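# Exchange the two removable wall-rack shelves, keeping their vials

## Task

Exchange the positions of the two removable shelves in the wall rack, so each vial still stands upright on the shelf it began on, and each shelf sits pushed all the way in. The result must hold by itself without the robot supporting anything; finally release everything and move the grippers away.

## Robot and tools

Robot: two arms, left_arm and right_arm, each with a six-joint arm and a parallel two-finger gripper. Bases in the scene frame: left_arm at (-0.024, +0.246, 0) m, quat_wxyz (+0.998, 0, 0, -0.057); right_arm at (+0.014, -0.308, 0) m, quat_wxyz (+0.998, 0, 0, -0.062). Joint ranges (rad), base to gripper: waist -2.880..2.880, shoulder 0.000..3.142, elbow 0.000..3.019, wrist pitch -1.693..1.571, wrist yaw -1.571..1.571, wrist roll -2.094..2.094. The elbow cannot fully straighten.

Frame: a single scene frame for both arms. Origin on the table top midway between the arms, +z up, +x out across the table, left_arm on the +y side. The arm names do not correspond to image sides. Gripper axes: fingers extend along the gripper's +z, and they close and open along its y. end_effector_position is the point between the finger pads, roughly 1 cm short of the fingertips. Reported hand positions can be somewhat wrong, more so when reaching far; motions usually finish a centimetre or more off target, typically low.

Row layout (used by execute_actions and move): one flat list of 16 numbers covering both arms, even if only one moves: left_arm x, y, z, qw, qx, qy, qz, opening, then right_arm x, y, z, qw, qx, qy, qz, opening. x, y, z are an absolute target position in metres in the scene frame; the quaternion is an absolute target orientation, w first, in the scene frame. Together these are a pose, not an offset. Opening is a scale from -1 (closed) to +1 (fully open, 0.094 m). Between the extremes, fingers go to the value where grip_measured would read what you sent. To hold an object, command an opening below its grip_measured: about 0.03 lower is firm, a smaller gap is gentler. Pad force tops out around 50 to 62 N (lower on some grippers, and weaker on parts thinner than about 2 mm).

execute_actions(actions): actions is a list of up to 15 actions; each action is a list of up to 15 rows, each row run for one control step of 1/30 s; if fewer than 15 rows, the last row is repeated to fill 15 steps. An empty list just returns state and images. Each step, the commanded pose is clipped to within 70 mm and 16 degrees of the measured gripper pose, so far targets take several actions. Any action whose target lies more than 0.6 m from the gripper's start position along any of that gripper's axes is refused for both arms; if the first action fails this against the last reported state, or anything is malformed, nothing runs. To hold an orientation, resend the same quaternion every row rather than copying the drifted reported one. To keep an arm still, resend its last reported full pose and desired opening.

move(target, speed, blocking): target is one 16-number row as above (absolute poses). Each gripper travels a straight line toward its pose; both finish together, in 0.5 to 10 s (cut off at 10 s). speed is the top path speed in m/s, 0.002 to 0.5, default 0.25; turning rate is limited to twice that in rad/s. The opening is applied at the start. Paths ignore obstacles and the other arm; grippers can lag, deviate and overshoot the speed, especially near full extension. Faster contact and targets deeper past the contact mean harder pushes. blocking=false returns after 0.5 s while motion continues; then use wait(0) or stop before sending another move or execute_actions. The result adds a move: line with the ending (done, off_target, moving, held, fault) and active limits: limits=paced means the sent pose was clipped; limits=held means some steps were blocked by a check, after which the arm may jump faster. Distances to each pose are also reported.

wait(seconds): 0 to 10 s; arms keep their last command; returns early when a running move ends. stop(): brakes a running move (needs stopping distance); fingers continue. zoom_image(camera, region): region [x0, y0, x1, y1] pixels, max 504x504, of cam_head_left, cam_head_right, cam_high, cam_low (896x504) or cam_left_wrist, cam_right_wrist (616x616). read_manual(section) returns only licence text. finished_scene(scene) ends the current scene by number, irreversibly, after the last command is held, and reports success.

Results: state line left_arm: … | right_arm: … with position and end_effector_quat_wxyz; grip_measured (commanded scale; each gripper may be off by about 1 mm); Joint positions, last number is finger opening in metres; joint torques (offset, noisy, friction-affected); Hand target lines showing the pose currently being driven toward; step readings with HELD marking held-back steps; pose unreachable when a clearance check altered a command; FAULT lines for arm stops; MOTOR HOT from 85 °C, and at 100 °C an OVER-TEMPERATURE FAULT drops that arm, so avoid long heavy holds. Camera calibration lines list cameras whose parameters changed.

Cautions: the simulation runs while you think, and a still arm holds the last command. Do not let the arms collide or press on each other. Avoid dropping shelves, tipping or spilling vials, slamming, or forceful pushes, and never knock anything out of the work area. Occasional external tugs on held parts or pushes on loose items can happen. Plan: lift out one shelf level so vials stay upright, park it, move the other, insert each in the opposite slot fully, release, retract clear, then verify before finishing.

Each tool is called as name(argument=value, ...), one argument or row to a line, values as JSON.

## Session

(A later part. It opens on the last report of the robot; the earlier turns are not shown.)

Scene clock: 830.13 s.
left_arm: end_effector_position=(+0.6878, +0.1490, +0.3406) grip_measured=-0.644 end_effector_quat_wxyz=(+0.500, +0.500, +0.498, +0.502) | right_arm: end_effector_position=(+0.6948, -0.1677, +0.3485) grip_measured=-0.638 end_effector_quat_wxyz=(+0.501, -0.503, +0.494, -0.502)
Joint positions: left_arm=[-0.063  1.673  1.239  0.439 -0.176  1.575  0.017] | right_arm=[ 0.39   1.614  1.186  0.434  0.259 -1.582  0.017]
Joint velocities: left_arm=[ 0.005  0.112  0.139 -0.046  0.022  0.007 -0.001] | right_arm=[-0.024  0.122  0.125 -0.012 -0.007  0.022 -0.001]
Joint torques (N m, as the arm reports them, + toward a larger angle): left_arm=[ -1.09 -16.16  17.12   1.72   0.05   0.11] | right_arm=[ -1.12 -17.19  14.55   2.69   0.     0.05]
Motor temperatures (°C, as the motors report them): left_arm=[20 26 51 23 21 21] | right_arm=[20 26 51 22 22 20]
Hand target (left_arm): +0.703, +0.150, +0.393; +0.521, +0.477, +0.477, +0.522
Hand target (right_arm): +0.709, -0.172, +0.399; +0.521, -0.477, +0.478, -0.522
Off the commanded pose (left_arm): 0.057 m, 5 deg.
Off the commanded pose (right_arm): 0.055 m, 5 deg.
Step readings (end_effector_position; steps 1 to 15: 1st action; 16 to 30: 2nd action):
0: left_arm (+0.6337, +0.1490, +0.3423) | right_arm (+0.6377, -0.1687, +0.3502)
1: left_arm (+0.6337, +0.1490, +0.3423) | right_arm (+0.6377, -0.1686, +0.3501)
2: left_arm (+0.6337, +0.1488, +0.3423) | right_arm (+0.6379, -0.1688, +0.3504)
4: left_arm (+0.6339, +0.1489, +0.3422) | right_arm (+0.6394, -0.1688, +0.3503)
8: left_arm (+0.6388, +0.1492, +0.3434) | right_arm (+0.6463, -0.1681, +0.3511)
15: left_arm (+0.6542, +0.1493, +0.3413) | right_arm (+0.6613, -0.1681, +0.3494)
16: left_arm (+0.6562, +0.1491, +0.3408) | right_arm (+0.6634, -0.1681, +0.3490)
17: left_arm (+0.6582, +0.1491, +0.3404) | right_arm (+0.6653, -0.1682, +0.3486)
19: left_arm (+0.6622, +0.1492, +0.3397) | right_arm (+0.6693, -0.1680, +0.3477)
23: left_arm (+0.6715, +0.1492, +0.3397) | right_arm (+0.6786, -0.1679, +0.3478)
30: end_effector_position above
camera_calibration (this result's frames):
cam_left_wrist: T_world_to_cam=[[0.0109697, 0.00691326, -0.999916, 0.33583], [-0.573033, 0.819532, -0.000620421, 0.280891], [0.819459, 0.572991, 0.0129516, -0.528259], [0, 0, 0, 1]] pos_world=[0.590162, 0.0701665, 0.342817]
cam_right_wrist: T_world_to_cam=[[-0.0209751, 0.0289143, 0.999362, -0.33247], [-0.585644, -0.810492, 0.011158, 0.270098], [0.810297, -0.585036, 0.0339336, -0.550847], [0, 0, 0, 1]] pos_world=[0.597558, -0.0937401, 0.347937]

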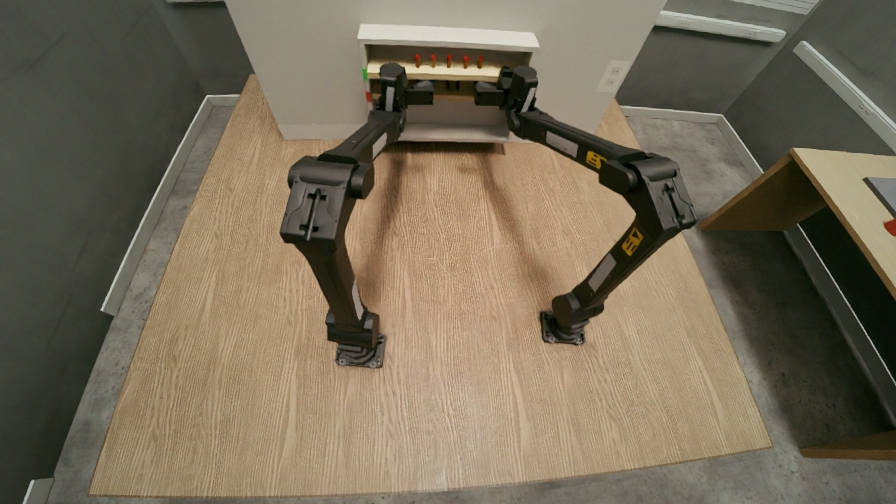

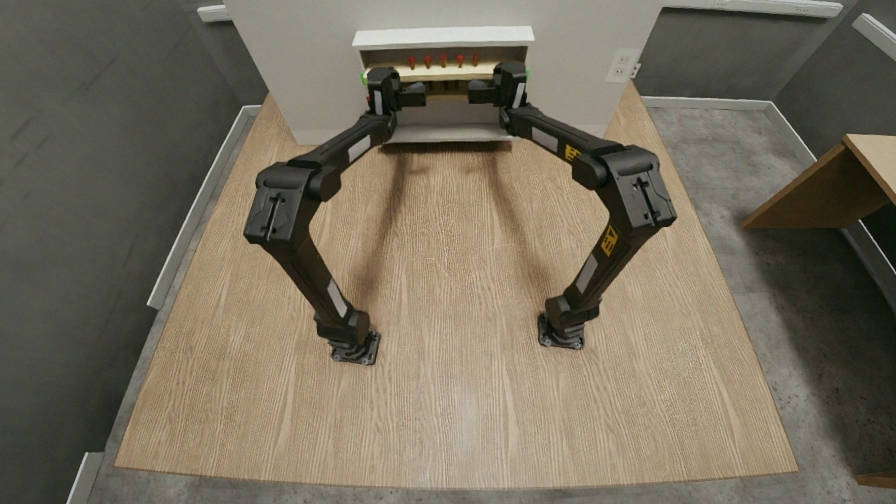

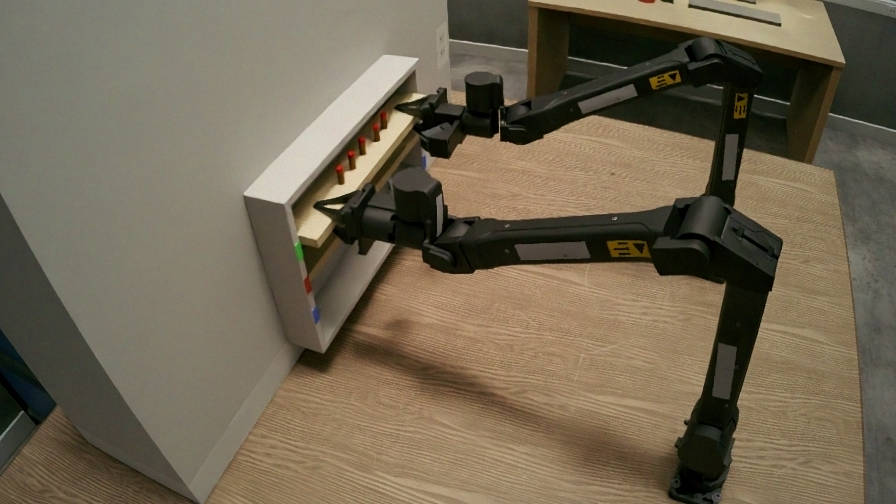

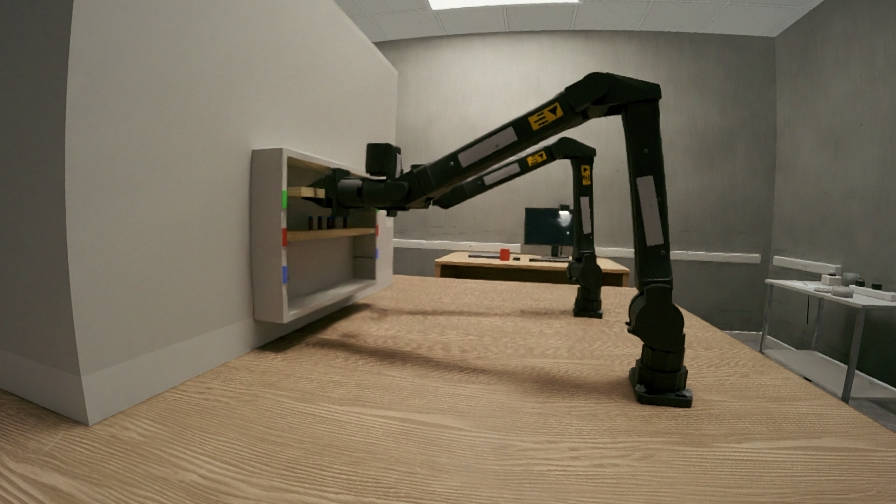

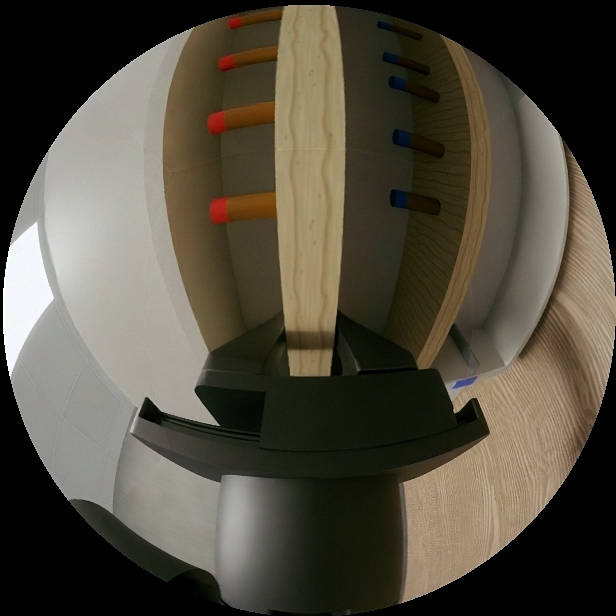

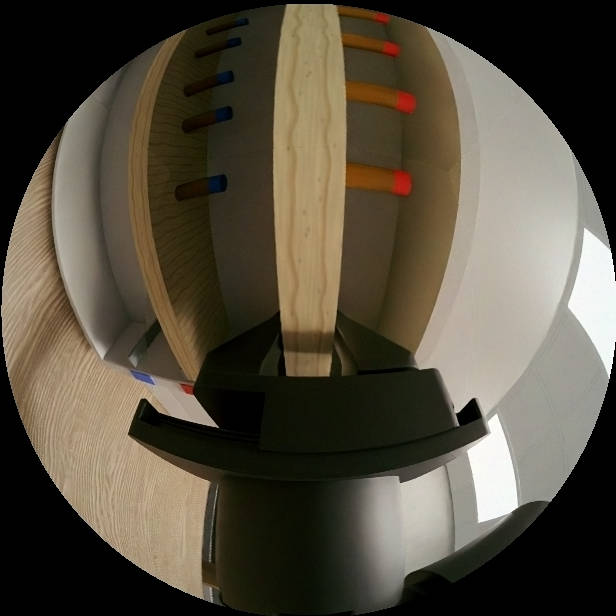

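execute_actions(
  actions=[
    [[0.711,0.149,0.3925,0.522,0.478,0.478,0.522,-0.69,0.7175,-0.171,0.399,0.522,-0.478,0.478,-0.522,-0.69],[0.7125,0.149,0.392,0.522,0.478,0.478,0.522,-0.69,0.719,-0.171,0.3985,0.522,-0.478,0.478,-0.522,-0.69],[0.7145,0.149,0.391,0.522,0.478,0.478,0.522,-0.69,0.721,-0.171,0.3975,0.522,-0.478,0.478,-0.522,-0.69],[0.7165,0.149,0.390,0.522,0.478,0.478,0.522,-0.69,0.723,-0.171,0.3965,0.522,-0.478,0.478,-0.522,-0.69],[0.7185,0.149,0.389,0.522,0.478,0.478,0.522,-0.69,0.725,-0.171,0.3955,0.522,-0.478,0.478,-0.522,-0.69],[0.7205,0.149,0.388,0.522,0.478,0.478,0.522,-0.69,0.727,-0.171,0.3945,0.522,-0.478,0.478,-0.522,-0.69],[0.7225,0.149,0.387,0.522,0.478,0.478,0.522,-0.69,0.729,-0.171,0.3935,0.522,-0.478,0.478,-0.522,-0.69],[0.7245,0.149,0.386,0.522,0.478,0.478,0.522,-0.69,0.731,-0.171,0.3925,0.522,-0.478,0.478,-0.522,-0.69],[0.7265,0.149,0.3852,0.522,0.478,0.478,0.522,-0.69,0.733,-0.171,0.3917,0.522,-0.478,0.478,-0.522,-0.69],[0.7285,0.149,0.3844,0.522,0.478,0.478,0.522,-0.69,0.735,-0.171,0.3909,0.522,-0.478,0.478,-0.522,-0.69],[0.7303,0.149,0.3836,0.522,0.478,0.478,0.522,-0.69,0.7368,-0.171,0.3901,0.522,-0.478,0.478,-0.522,-0.69],[0.732,0.149,0.3829,0.522,0.478,0.478,0.522,-0.69,0.7385,-0.171,0.3894,0.522,-0.478,0.478,-0.522,-0.69],[0.7335,0.149,0.3822,0.522,0.478,0.478,0.522,-0.69,0.740,-0.171,0.3887,0.522,-0.478,0.478,-0.522,-0.69],[0.735,0.149,0.3815,0.522,0.478,0.478,0.522,-0.69,0.7415,-0.171,0.388,0.522,-0.478,0.478,-0.522,-0.69],[0.7365,0.149,0.3808,0.522,0.478,0.478,0.522,-0.69,0.743,-0.171,0.3873,0.522,-0.478,0.478,-0.522,-0.69]],
    [[0.738,0.149,0.3801,0.522,0.478,0.478,0.522,-0.69,0.7445,-0.171,0.3866,0.522,-0.478,0.478,-0.522,-0.69],[0.7392,0.149,0.3794,0.522,0.478,0.478,0.522,-0.69,0.7457,-0.171,0.3859,0.522,-0.478,0.478,-0.522,-0.69],[0.7404,0.149,0.3787,0.522,0.478,0.478,0.522,-0.69,0.7469,-0.171,0.3852,0.522,-0.478,0.478,-0.522,-0.69],[0.7415,0.149,0.378,0.522,0.478,0.478,0.522,-0.69,0.748,-0.171,0.3845,0.522,-0.478,0.478,-0.522,-0.69],[0.7425,0.149,0.3773,0.522,0.478,0.478,0.522,-0.69,0.749,-0.171,0.3838,0.522,-0.478,0.478,-0.522,-0.69],[0.7435,0.149,0.3766,0.522,0.478,0.478,0.522,-0.69,0.750,-0.171,0.3831,0.522,-0.478,0.478,-0.522,-0.69],[0.7445,0.149,0.3759,0.522,0.478,0.478,0.522,-0.69,0.751,-0.171,0.3824,0.522,-0.478,0.478,-0.522,-0.69],[0.7455,0.149,0.3752,0.522,0.478,0.478,0.522,-0.69,0.752,-0.171,0.3817,0.522,-0.478,0.478,-0.522,-0.69],[0.7465,0.149,0.3745,0.522,0.478,0.478,0.522,-0.69,0.753,-0.171,0.381,0.522,-0.478,0.478,-0.522,-0.69],[0.7475,0.149,0.3738,0.522,0.478,0.478,0.522,-0.69,0.754,-0.171,0.3803,0.522,-0.478,0.478,-0.522,-0.69],[0.7485,0.149,0.3731,0.522,0.478,0.478,0.522,-0.69,0.755,-0.171,0.3796,0.522,-0.478,0.478,-0.522,-0.69],[0.7495,0.149,0.3724,0.522,0.478,0.478,0.522,-0.69,0.756,-0.171,0.3789,0.522,-0.478,0.478,-0.522,-0.69],[0.7505,0.149,0.3717,0.522,0.478,0.478,0.522,-0.69,0.757,-0.171,0.3782,0.522,-0.478,0.478,-0.522,-0.69],[0.7515,0.149,0.371,0.522,0.478,0.478,0.522,-0.69,0.758,-0.171,0.3775,0.522,-0.478,0.478,-0.522,-0.69],[0.7525,0.149,0.370,0.522,0.478,0.478,0.522,-0.69,0.759,-0.171,0.3765,0.522,-0.478,0.478,-0.522,-0.69]],
  ],
)

Scene clock: 861.47 s.
left_arm: end_effector_position=(+0.7244, +0.1485, +0.3248) grip_measured=-0.644 end_effector_quat_wxyz=(+0.498, +0.502, +0.499, +0.500) | right_arm: end_effector_position=(+0.7300, -0.1677, +0.3323) grip_measured=-0.638 end_effector_quat_wxyz=(+0.499, -0.505, +0.497, -0.499)
Joint positions: left_arm=[-0.052  1.774  1.336  0.436 -0.165  1.575  0.017] | right_arm=[ 0.374  1.711  1.271  0.436  0.243 -1.579  0.017]
Joint velocities: left_arm=[ 0.005  0.015 -0.012 -0.007 -0.066 -0.051  0.001] | right_arm=[-0.024  0.005  0.007  0.007 -0.007  0.022 -0.   ]
Joint torques (N m, as the arm reports them, + toward a larger angle): left_arm=[ -1.06 -15.44  18.22   2.66   0.09   0.07] | right_arm=[ -0.64 -16.24  15.54   3.58  -0.22   0.03]
Motor temperatures (°C, as the motors report them): left_arm=[20 26 53 23 22 21] | right_arm=[20 26 53 22 22 20]
Hand target (left_arm): +0.745, +0.149, +0.370; +0.521, +0.478, +0.477, +0.522
Hand target (right_arm): +0.751, -0.173, +0.376; +0.521, -0.477, +0.478, -0.522
Off the commanded pose (left_arm): 0.053 m, 5 deg.
Off the commanded pose (right_arm): 0.053 m, 5 deg.
Step readings (end_effector_position; steps 1 to 15: 1st action; 16 to 30: 2nd action):
0: left_arm (+0.6910, +0.1489, +0.3387) | right_arm (+0.6980, -0.1677, +0.3468)
1: left_arm (+0.6910, +0.1489, +0.3387) | right_arm (+0.6980, -0.1679, +0.3468)
2: left_arm (+0.6912, +0.1488, +0.3387) | right_arm (+0.6981, -0.1678, +0.3466)
4: left_arm (+0.6925, +0.1488, +0.3390) | right_arm (+0.6996, -0.1680, +0.3470)
8: left_arm (+0.6998, +0.1486, +0.3382) | right_arm (+0.7069, -0.1681, +0.3462)
15: left_arm (+0.7141, +0.1483, +0.3270) | right_arm (+0.7211, -0.1680, +0.3354)
16: left_arm (+0.7155, +0.1483, +0.3252) | right_arm (+0.7225, -0.1680, +0.3332)
17: left_arm (+0.7168, +0.1483, +0.3257) | right_arm (+0.7240, -0.1682, +0.3312)
19: left_arm (+0.7188, +0.1482, +0.3254) | right_arm (+0.7263, -0.1679, +0.3326)
23: left_arm (+0.7233, +0.1486, +0.3252) | right_arm (+0.7297, -0.1677, +0.3326)
30: end_effector_position above
camera_calibration (this result's frames):
cam_left_wrist: T_world_to_cam=[[0.00383598, 0.00815434, -0.999959, 0.324603], [-0.572393, 0.819967, 0.00449078, 0.300075], [0.81997, 0.572353, 0.00781287, -0.556331], [0, 0, 0, 1]] pos_world=[0.626691, 0.0697189, 0.327589]
cam_right_wrist: T_world_to_cam=[[-0.0120968, 0.0278474, 0.999539, -0.322253], [-0.585832, -0.810285, 0.0154848, 0.289617], [0.810342, -0.585375, 0.0261158, -0.576283], [0, 0, 0, 1]] pos_world=[0.632755, -0.0936951, 0.33267]

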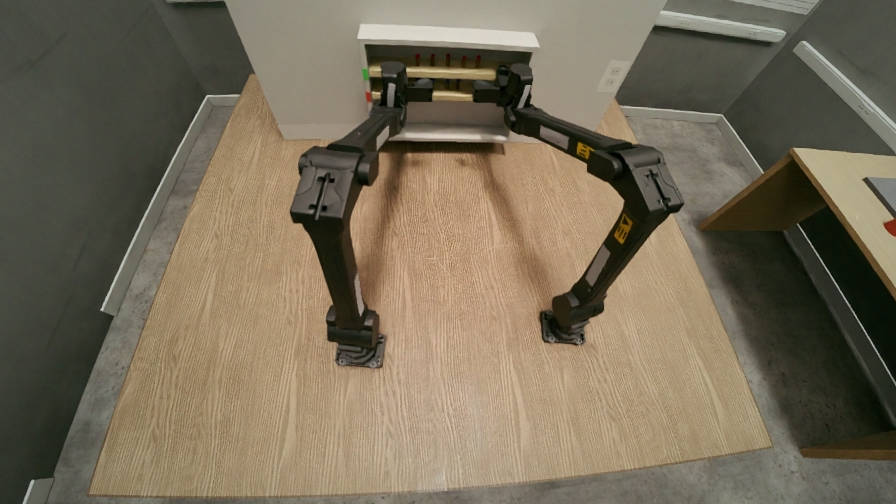

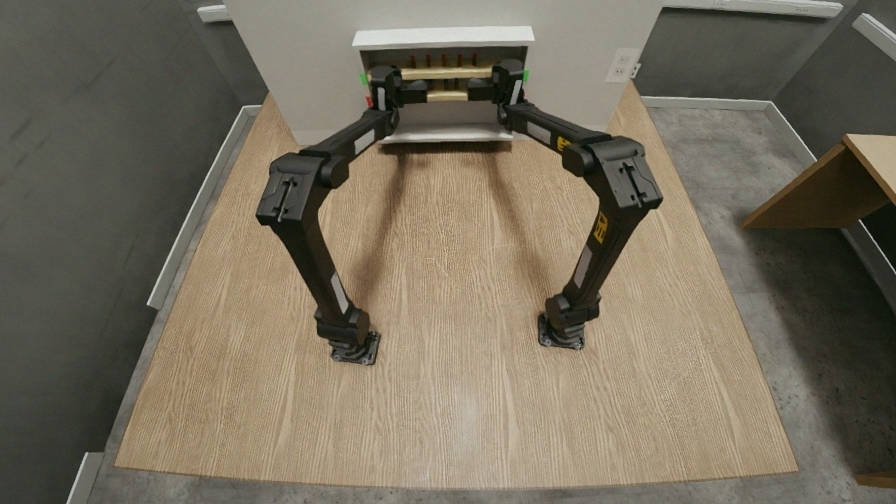

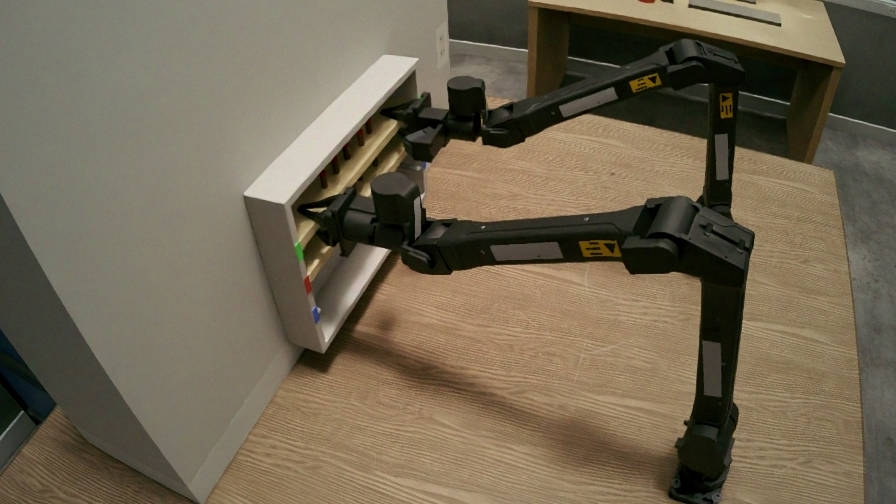

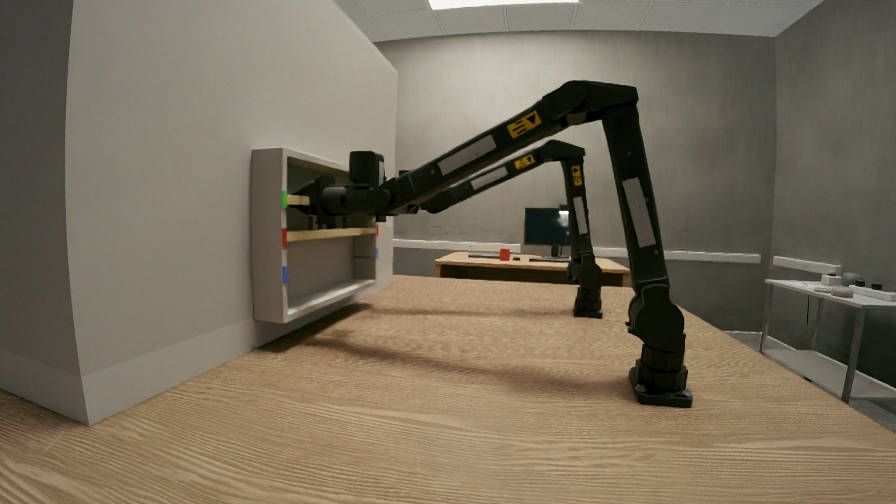

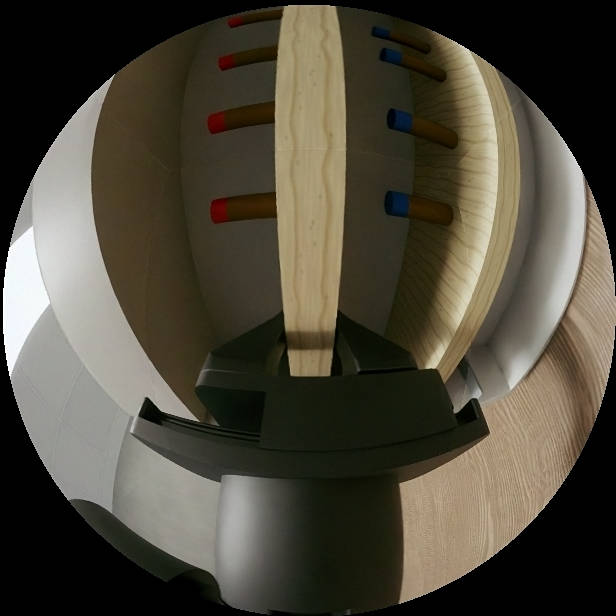

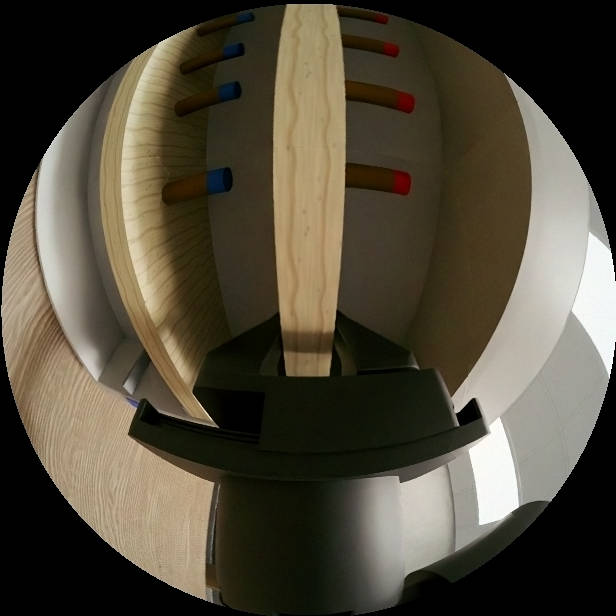

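execute_actions(
  actions=[
    [[0.748,0.149,0.365,0.519,0.481,0.481,0.519,-0.69,0.754,-0.170,0.3715,0.519,-0.481,0.481,-0.519,-0.69],[0.744,0.149,0.360,0.516,0.484,0.484,0.516,-0.69,0.750,-0.170,0.3665,0.516,-0.484,0.484,-0.516,-0.69],[0.740,0.149,0.355,0.514,0.486,0.486,0.514,-0.69,0.746,-0.1695,0.3615,0.514,-0.486,0.486,-0.514,-0.69],[0.737,0.149,0.350,0.511,0.489,0.489,0.511,-0.68,0.743,-0.169,0.357,0.511,-0.489,0.489,-0.511,-0.68],[0.734,0.149,0.346,0.509,0.491,0.491,0.509,-0.67,0.740,-0.169,0.353,0.509,-0.491,0.491,-0.509,-0.67],[0.7325,0.149,0.344,0.508,0.492,0.492,0.508,-0.66,0.738,-0.169,0.351,0.508,-0.492,0.492,-0.508,-0.66],[0.7325,0.149,0.344,0.508,0.492,0.492,0.508,-0.64,0.738,-0.169,0.351,0.508,-0.492,0.492,-0.508,-0.64],[0.7325,0.149,0.344,0.508,0.492,0.492,0.508,-0.61,0.738,-0.169,0.351,0.508,-0.492,0.492,-0.508,-0.61],[0.7325,0.149,0.344,0.508,0.492,0.492,0.508,-0.56,0.738,-0.169,0.351,0.508,-0.492,0.492,-0.508,-0.56],[0.7325,0.149,0.344,0.508,0.492,0.492,0.508,-0.48,0.738,-0.169,0.351,0.508,-0.492,0.492,-0.508,-0.48],[0.7325,0.149,0.344,0.508,0.492,0.492,0.508,-0.36,0.738,-0.169,0.351,0.508,-0.492,0.492,-0.508,-0.36],[0.7325,0.149,0.344,0.508,0.492,0.492,0.508,-0.22,0.738,-0.169,0.351,0.508,-0.492,0.492,-0.508,-0.22],[0.730,0.149,0.346,0.509,0.491,0.491,0.509,-0.08,0.7355,-0.169,0.350,0.508,-0.492,0.492,-0.508,-0.08],[0.727,0.149,0.348,0.510,0.490,0.490,0.510,0.06,0.7325,-0.169,0.348,0.509,-0.491,0.491,-0.509,0.06],[0.723,0.148,0.350,0.511,0.489,0.489,0.511,0.2,0.7285,-0.168,0.346,0.509,-0.491,0.491,-0.509,0.2]],
    [[0.719,0.147,0.352,0.512,0.488,0.488,0.512,0.2,0.7245,-0.167,0.344,0.509,-0.491,0.491,-0.509,0.2],[0.715,0.147,0.353,0.512,0.488,0.488,0.512,0.2,0.7205,-0.166,0.343,0.509,-0.491,0.491,-0.509,0.2],[0.711,0.147,0.354,0.512,0.488,0.488,0.512,0.2,0.7165,-0.166,0.342,0.509,-0.491,0.491,-0.509,0.2],[0.707,0.147,0.354,0.512,0.488,0.488,0.512,0.2,0.7125,-0.166,0.341,0.509,-0.491,0.491,-0.509,0.2],[0.703,0.147,0.354,0.512,0.488,0.488,0.512,0.2,0.7085,-0.166,0.341,0.509,-0.491,0.491,-0.509,0.2],[0.6985,0.147,0.354,0.512,0.488,0.488,0.512,0.2,0.704,-0.166,0.341,0.509,-0.491,0.491,-0.509,0.2],[0.6935,0.147,0.354,0.512,0.488,0.488,0.512,0.2,0.699,-0.166,0.341,0.509,-0.491,0.491,-0.509,0.2],[0.6885,0.147,0.354,0.512,0.488,0.488,0.512,0.2,0.694,-0.166,0.341,0.509,-0.491,0.491,-0.509,0.2],[0.683,0.147,0.354,0.512,0.488,0.488,0.512,0.2,0.6885,-0.166,0.341,0.509,-0.491,0.491,-0.509,0.2],[0.677,0.147,0.354,0.512,0.488,0.488,0.512,0.2,0.6825,-0.166,0.341,0.509,-0.491,0.491,-0.509,0.2],[0.671,0.147,0.354,0.512,0.488,0.488,0.512,0.2,0.6765,-0.166,0.341,0.509,-0.491,0.491,-0.509,0.2],[0.664,0.147,0.354,0.512,0.488,0.488,0.512,0.2,0.6695,-0.166,0.341,0.509,-0.491,0.491,-0.509,0.2],[0.657,0.147,0.354,0.512,0.488,0.488,0.512,0.2,0.6625,-0.166,0.341,0.509,-0.491,0.491,-0.509,0.2],[0.649,0.148,0.354,0.512,0.488,0.488,0.512,0.2,0.6545,-0.167,0.341,0.509,-0.491,0.491,-0.509,0.2],[0.641,0.149,0.354,0.512,0.488,0.488,0.512,0.2,0.6465,-0.169,0.341,0.509,-0.491,0.491,-0.509,0.2]],
    [[0.632,0.151,0.354,0.512,0.488,0.488,0.512,0.2,0.6375,-0.172,0.341,0.509,-0.491,0.491,-0.509,0.2],[0.622,0.153,0.354,0.512,0.488,0.488,0.512,0.2,0.6275,-0.175,0.341,0.509,-0.491,0.491,-0.509,0.2],[0.612,0.155,0.354,0.512,0.488,0.488,0.512,0.2,0.6175,-0.178,0.341,0.509,-0.491,0.491,-0.509,0.2],[0.602,0.157,0.354,0.512,0.488,0.488,0.512,0.2,0.6075,-0.181,0.341,0.509,-0.491,0.491,-0.509,0.2],[0.592,0.159,0.354,0.512,0.488,0.488,0.512,0.2,0.5975,-0.184,0.341,0.509,-0.491,0.491,-0.509,0.2],[0.582,0.161,0.354,0.512,0.488,0.488,0.512,0.2,0.5875,-0.187,0.341,0.509,-0.491,0.491,-0.509,0.2],[0.572,0.163,0.354,0.512,0.488,0.488,0.512,0.2,0.5775,-0.190,0.341,0.509,-0.491,0.491,-0.509,0.2],[0.562,0.165,0.354,0.512,0.488,0.488,0.512,0.2,0.5675,-0.193,0.341,0.509,-0.491,0.491,-0.509,0.2],[0.552,0.167,0.354,0.512,0.488,0.488,0.512,0.2,0.5575,-0.196,0.341,0.509,-0.491,0.491,-0.509,0.2],[0.542,0.169,0.354,0.512,0.488,0.488,0.512,0.2,0.5475,-0.199,0.341,0.509,-0.491,0.491,-0.509,0.2],[0.533,0.171,0.354,0.512,0.488,0.488,0.512,0.2,0.5385,-0.202,0.341,0.509,-0.491,0.491,-0.509,0.2],[0.525,0.173,0.354,0.512,0.488,0.488,0.512,0.2,0.5305,-0.205,0.341,0.509,-0.491,0.491,-0.509,0.2],[0.518,0.174,0.354,0.512,0.488,0.488,0.512,0.2,0.5235,-0.207,0.341,0.509,-0.491,0.491,-0.509,0.2],[0.513,0.175,0.354,0.512,0.488,0.488,0.512,0.2,0.5185,-0.209,0.341,0.509,-0.491,0.491,-0.509,0.2],[0.510,0.176,0.354,0.512,0.488,0.488,0.512,0.2,0.5155,-0.210,0.341,0.509,-0.491,0.491,-0.509,0.2]],
  ],
)

Scene clock: 905.00 s.
left_arm: end_effector_position=(+0.5245, +0.1749, +0.3400) grip_measured=+0.198 end_effector_quat_wxyz=(+0.504, +0.496, +0.496, +0.505) | right_arm: end_effector_position=(+0.5280, -0.2086, +0.3460) grip_measured=+0.197 end_effector_quat_wxyz=(+0.513, -0.485, +0.490, -0.511)
Joint positions: left_arm=[-0.071  1.259  0.78   0.495 -0.186  1.575  0.056] | right_arm=[ 0.408  1.185  0.714  0.522  0.287 -1.579  0.056]
Joint velocities: left_arm=[-0.005 -0.64  -0.432 -0.002  0.095 -0.051  0.001] | right_arm=[ 0.005 -0.669 -0.422 -0.022 -0.022  0.037 -0.001]
Joint torques (N m, as the arm reports them, + toward a larger angle): left_arm=[ -1.77 -10.06   9.98   2.24  -0.06   0.  ] | right_arm=[ 0.54 -7.86  8.04  2.29  0.21  0.14]
Motor temperatures (°C, as the motors report them): left_arm=[20 26 56 23 22 21] | right_arm=[20 26 56 22 22 20]
Hand target (left_arm): +0.512, +0.178, +0.352; +0.512, +0.488, +0.488, +0.512
Hand target (right_arm): +0.517, -0.210, +0.339; +0.509, -0.491, +0.491, -0.509
Off the commanded pose (left_arm): 0.020 m, 2 deg.
Off the commanded pose (right_arm): 0.014 m, 1 deg.
Step readings (end_effector_position; steps 1 to 15: 1st action; 16 to 30: 2nd action; 31 to 45: 3rd action):
0: left_arm (+0.7244, +0.1485, +0.3248) | right_arm (+0.7300, -0.1677, +0.3322)
1: left_arm (+0.7244, +0.1485, +0.3248) | right_arm (+0.7300, -0.1677, +0.3322)
2: left_arm (+0.7244, +0.1485, +0.3248) | right_arm (+0.7300, -0.1677, +0.3322)
4: left_arm (+0.7244, +0.1485, +0.3248) | right_arm (+0.7300, -0.1678, +0.3322)
8: left_arm (+0.7244, +0.1485, +0.3248) | right_arm (+0.7300, -0.1680, +0.3322)
15: left_arm (+0.7245, +0.1485, +0.3245) | right_arm (+0.7303, -0.1682, +0.3322)
16: left_arm (+0.7245, +0.1487, +0.3245) | right_arm (+0.7303, -0.1687, +0.3332)
17: left_arm (+0.7244, +0.1489, +0.3248) | right_arm (+0.7299, -0.1693, +0.3345)
19: left_arm (+0.7228, +0.1495, +0.3232) | right_arm (+0.7263, -0.1711, +0.3359)
23: left_arm (+0.7095, +0.1523, +0.3165) | right_arm (+0.7110, -0.1748, +0.3326)
30: left_arm (+0.6679, +0.1538, +0.3170) | right_arm (+0.6697, -0.1751, +0.3315)
31: left_arm (+0.6600, +0.1538, +0.3182) | right_arm (+0.6618, -0.1748, +0.3318)
32: left_arm (+0.6516, +0.1538, +0.3195) | right_arm (+0.6533, -0.1751, +0.3319)
34: left_arm (+0.6328, +0.1552, +0.3218) | right_arm (+0.6345, -0.1778, +0.3322)
38: left_arm (+0.5917, +0.1623, +0.3269) | right_arm (+0.5940, -0.1893, +0.3344)
45: end_effector_position above
camera_calibration (this result's frames):
cam_left_wrist: T_world_to_cam=[[0.0229474, 0.00463714, -0.999726, 0.330904], [-0.574222, 0.818646, -0.00938331, 0.169846], [0.818378, 0.57428, 0.0214485, -0.411813], [0, 0, 0, 1]] pos_world=[0.426954, 0.0959173, 0.34124]
cam_right_wrist: T_world_to_cam=[[-0.0648916, 0.0125996, 0.997813, -0.311914], [-0.593499, -0.804332, -0.028441, 0.158391], [0.802215, -0.594046, 0.0596723, -0.446067], [0, 0, 0, 1]] pos_world=[0.431605, -0.133655, 0.342354]

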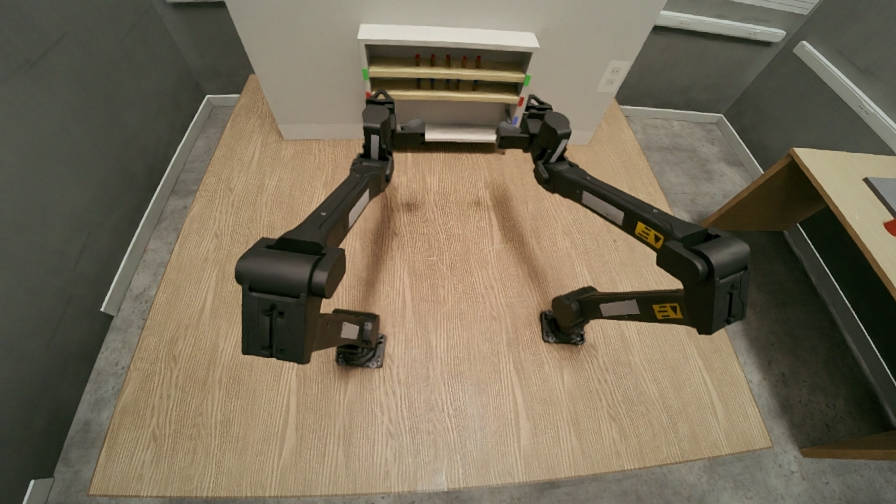

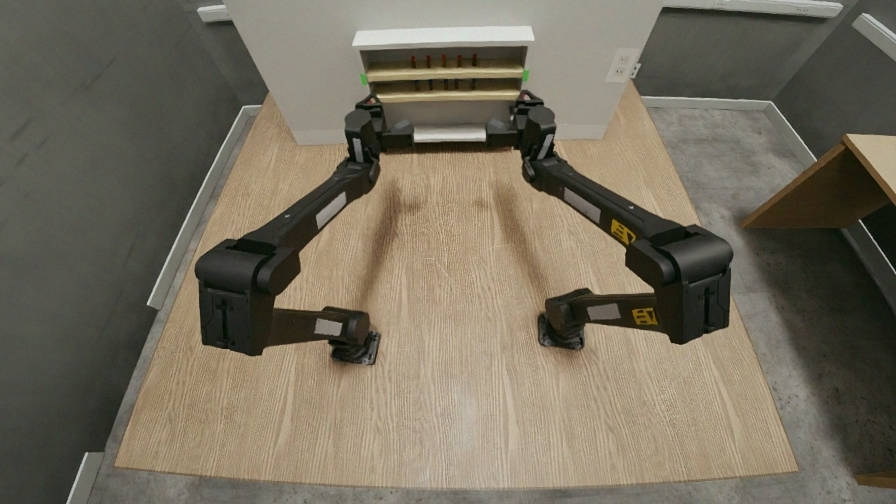

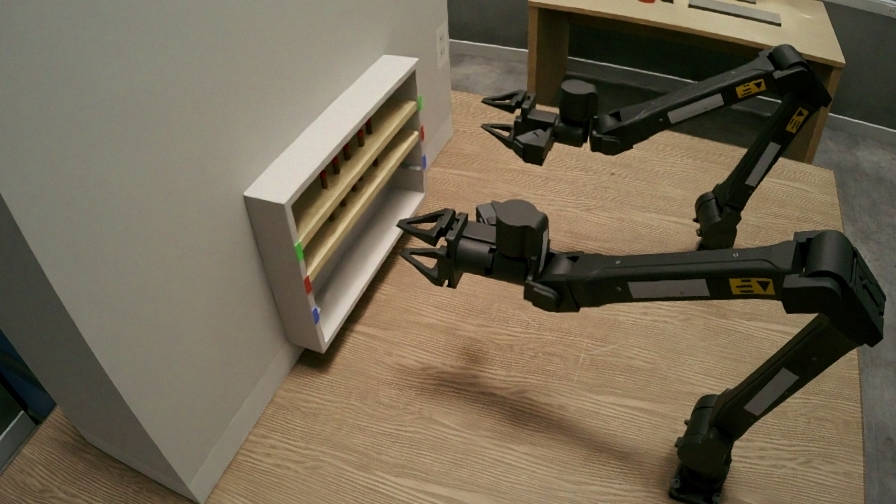

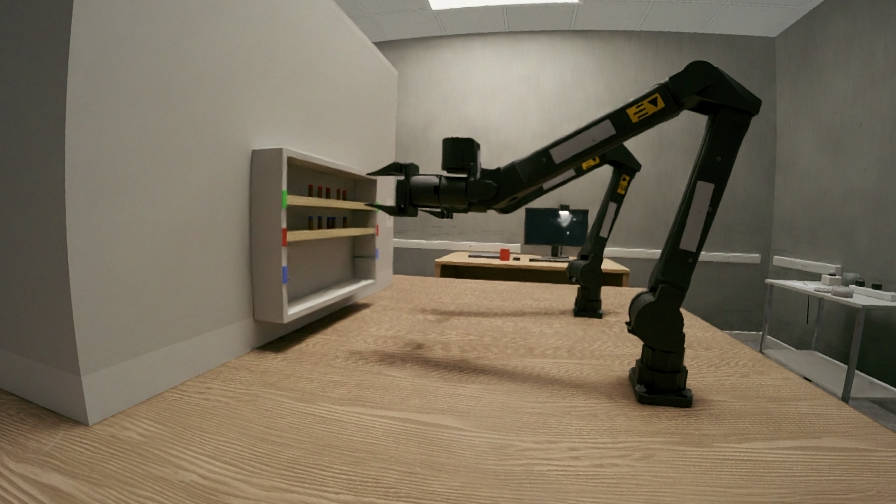

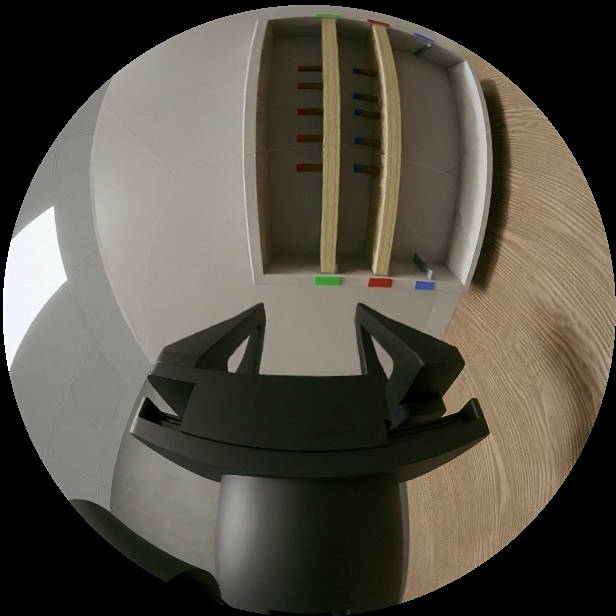

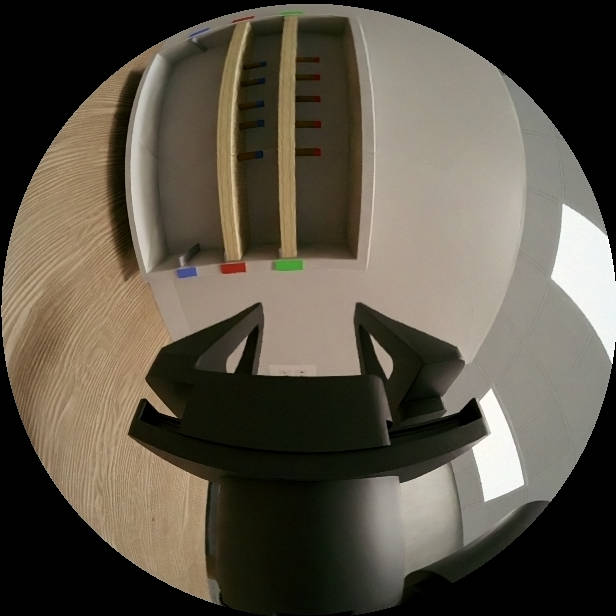

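zoom_image(
  camera="cam_high",
  region=[270, 60, 450, 320],
)

Region (270, 60, 450, 320) of cam_high's 896x504 image, scaled by 1.938, with more detail than that image has; it fills the left 349 columns of this view, and the rest is white.

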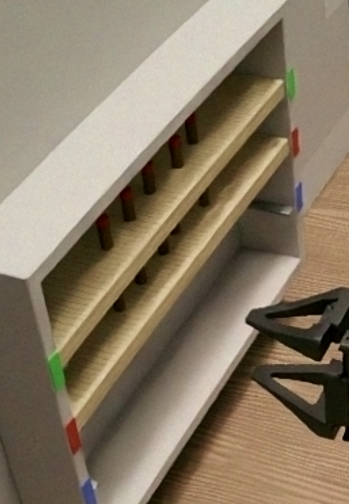

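finished_scene(
  scene=1,
)

The scene is finished: the task was done.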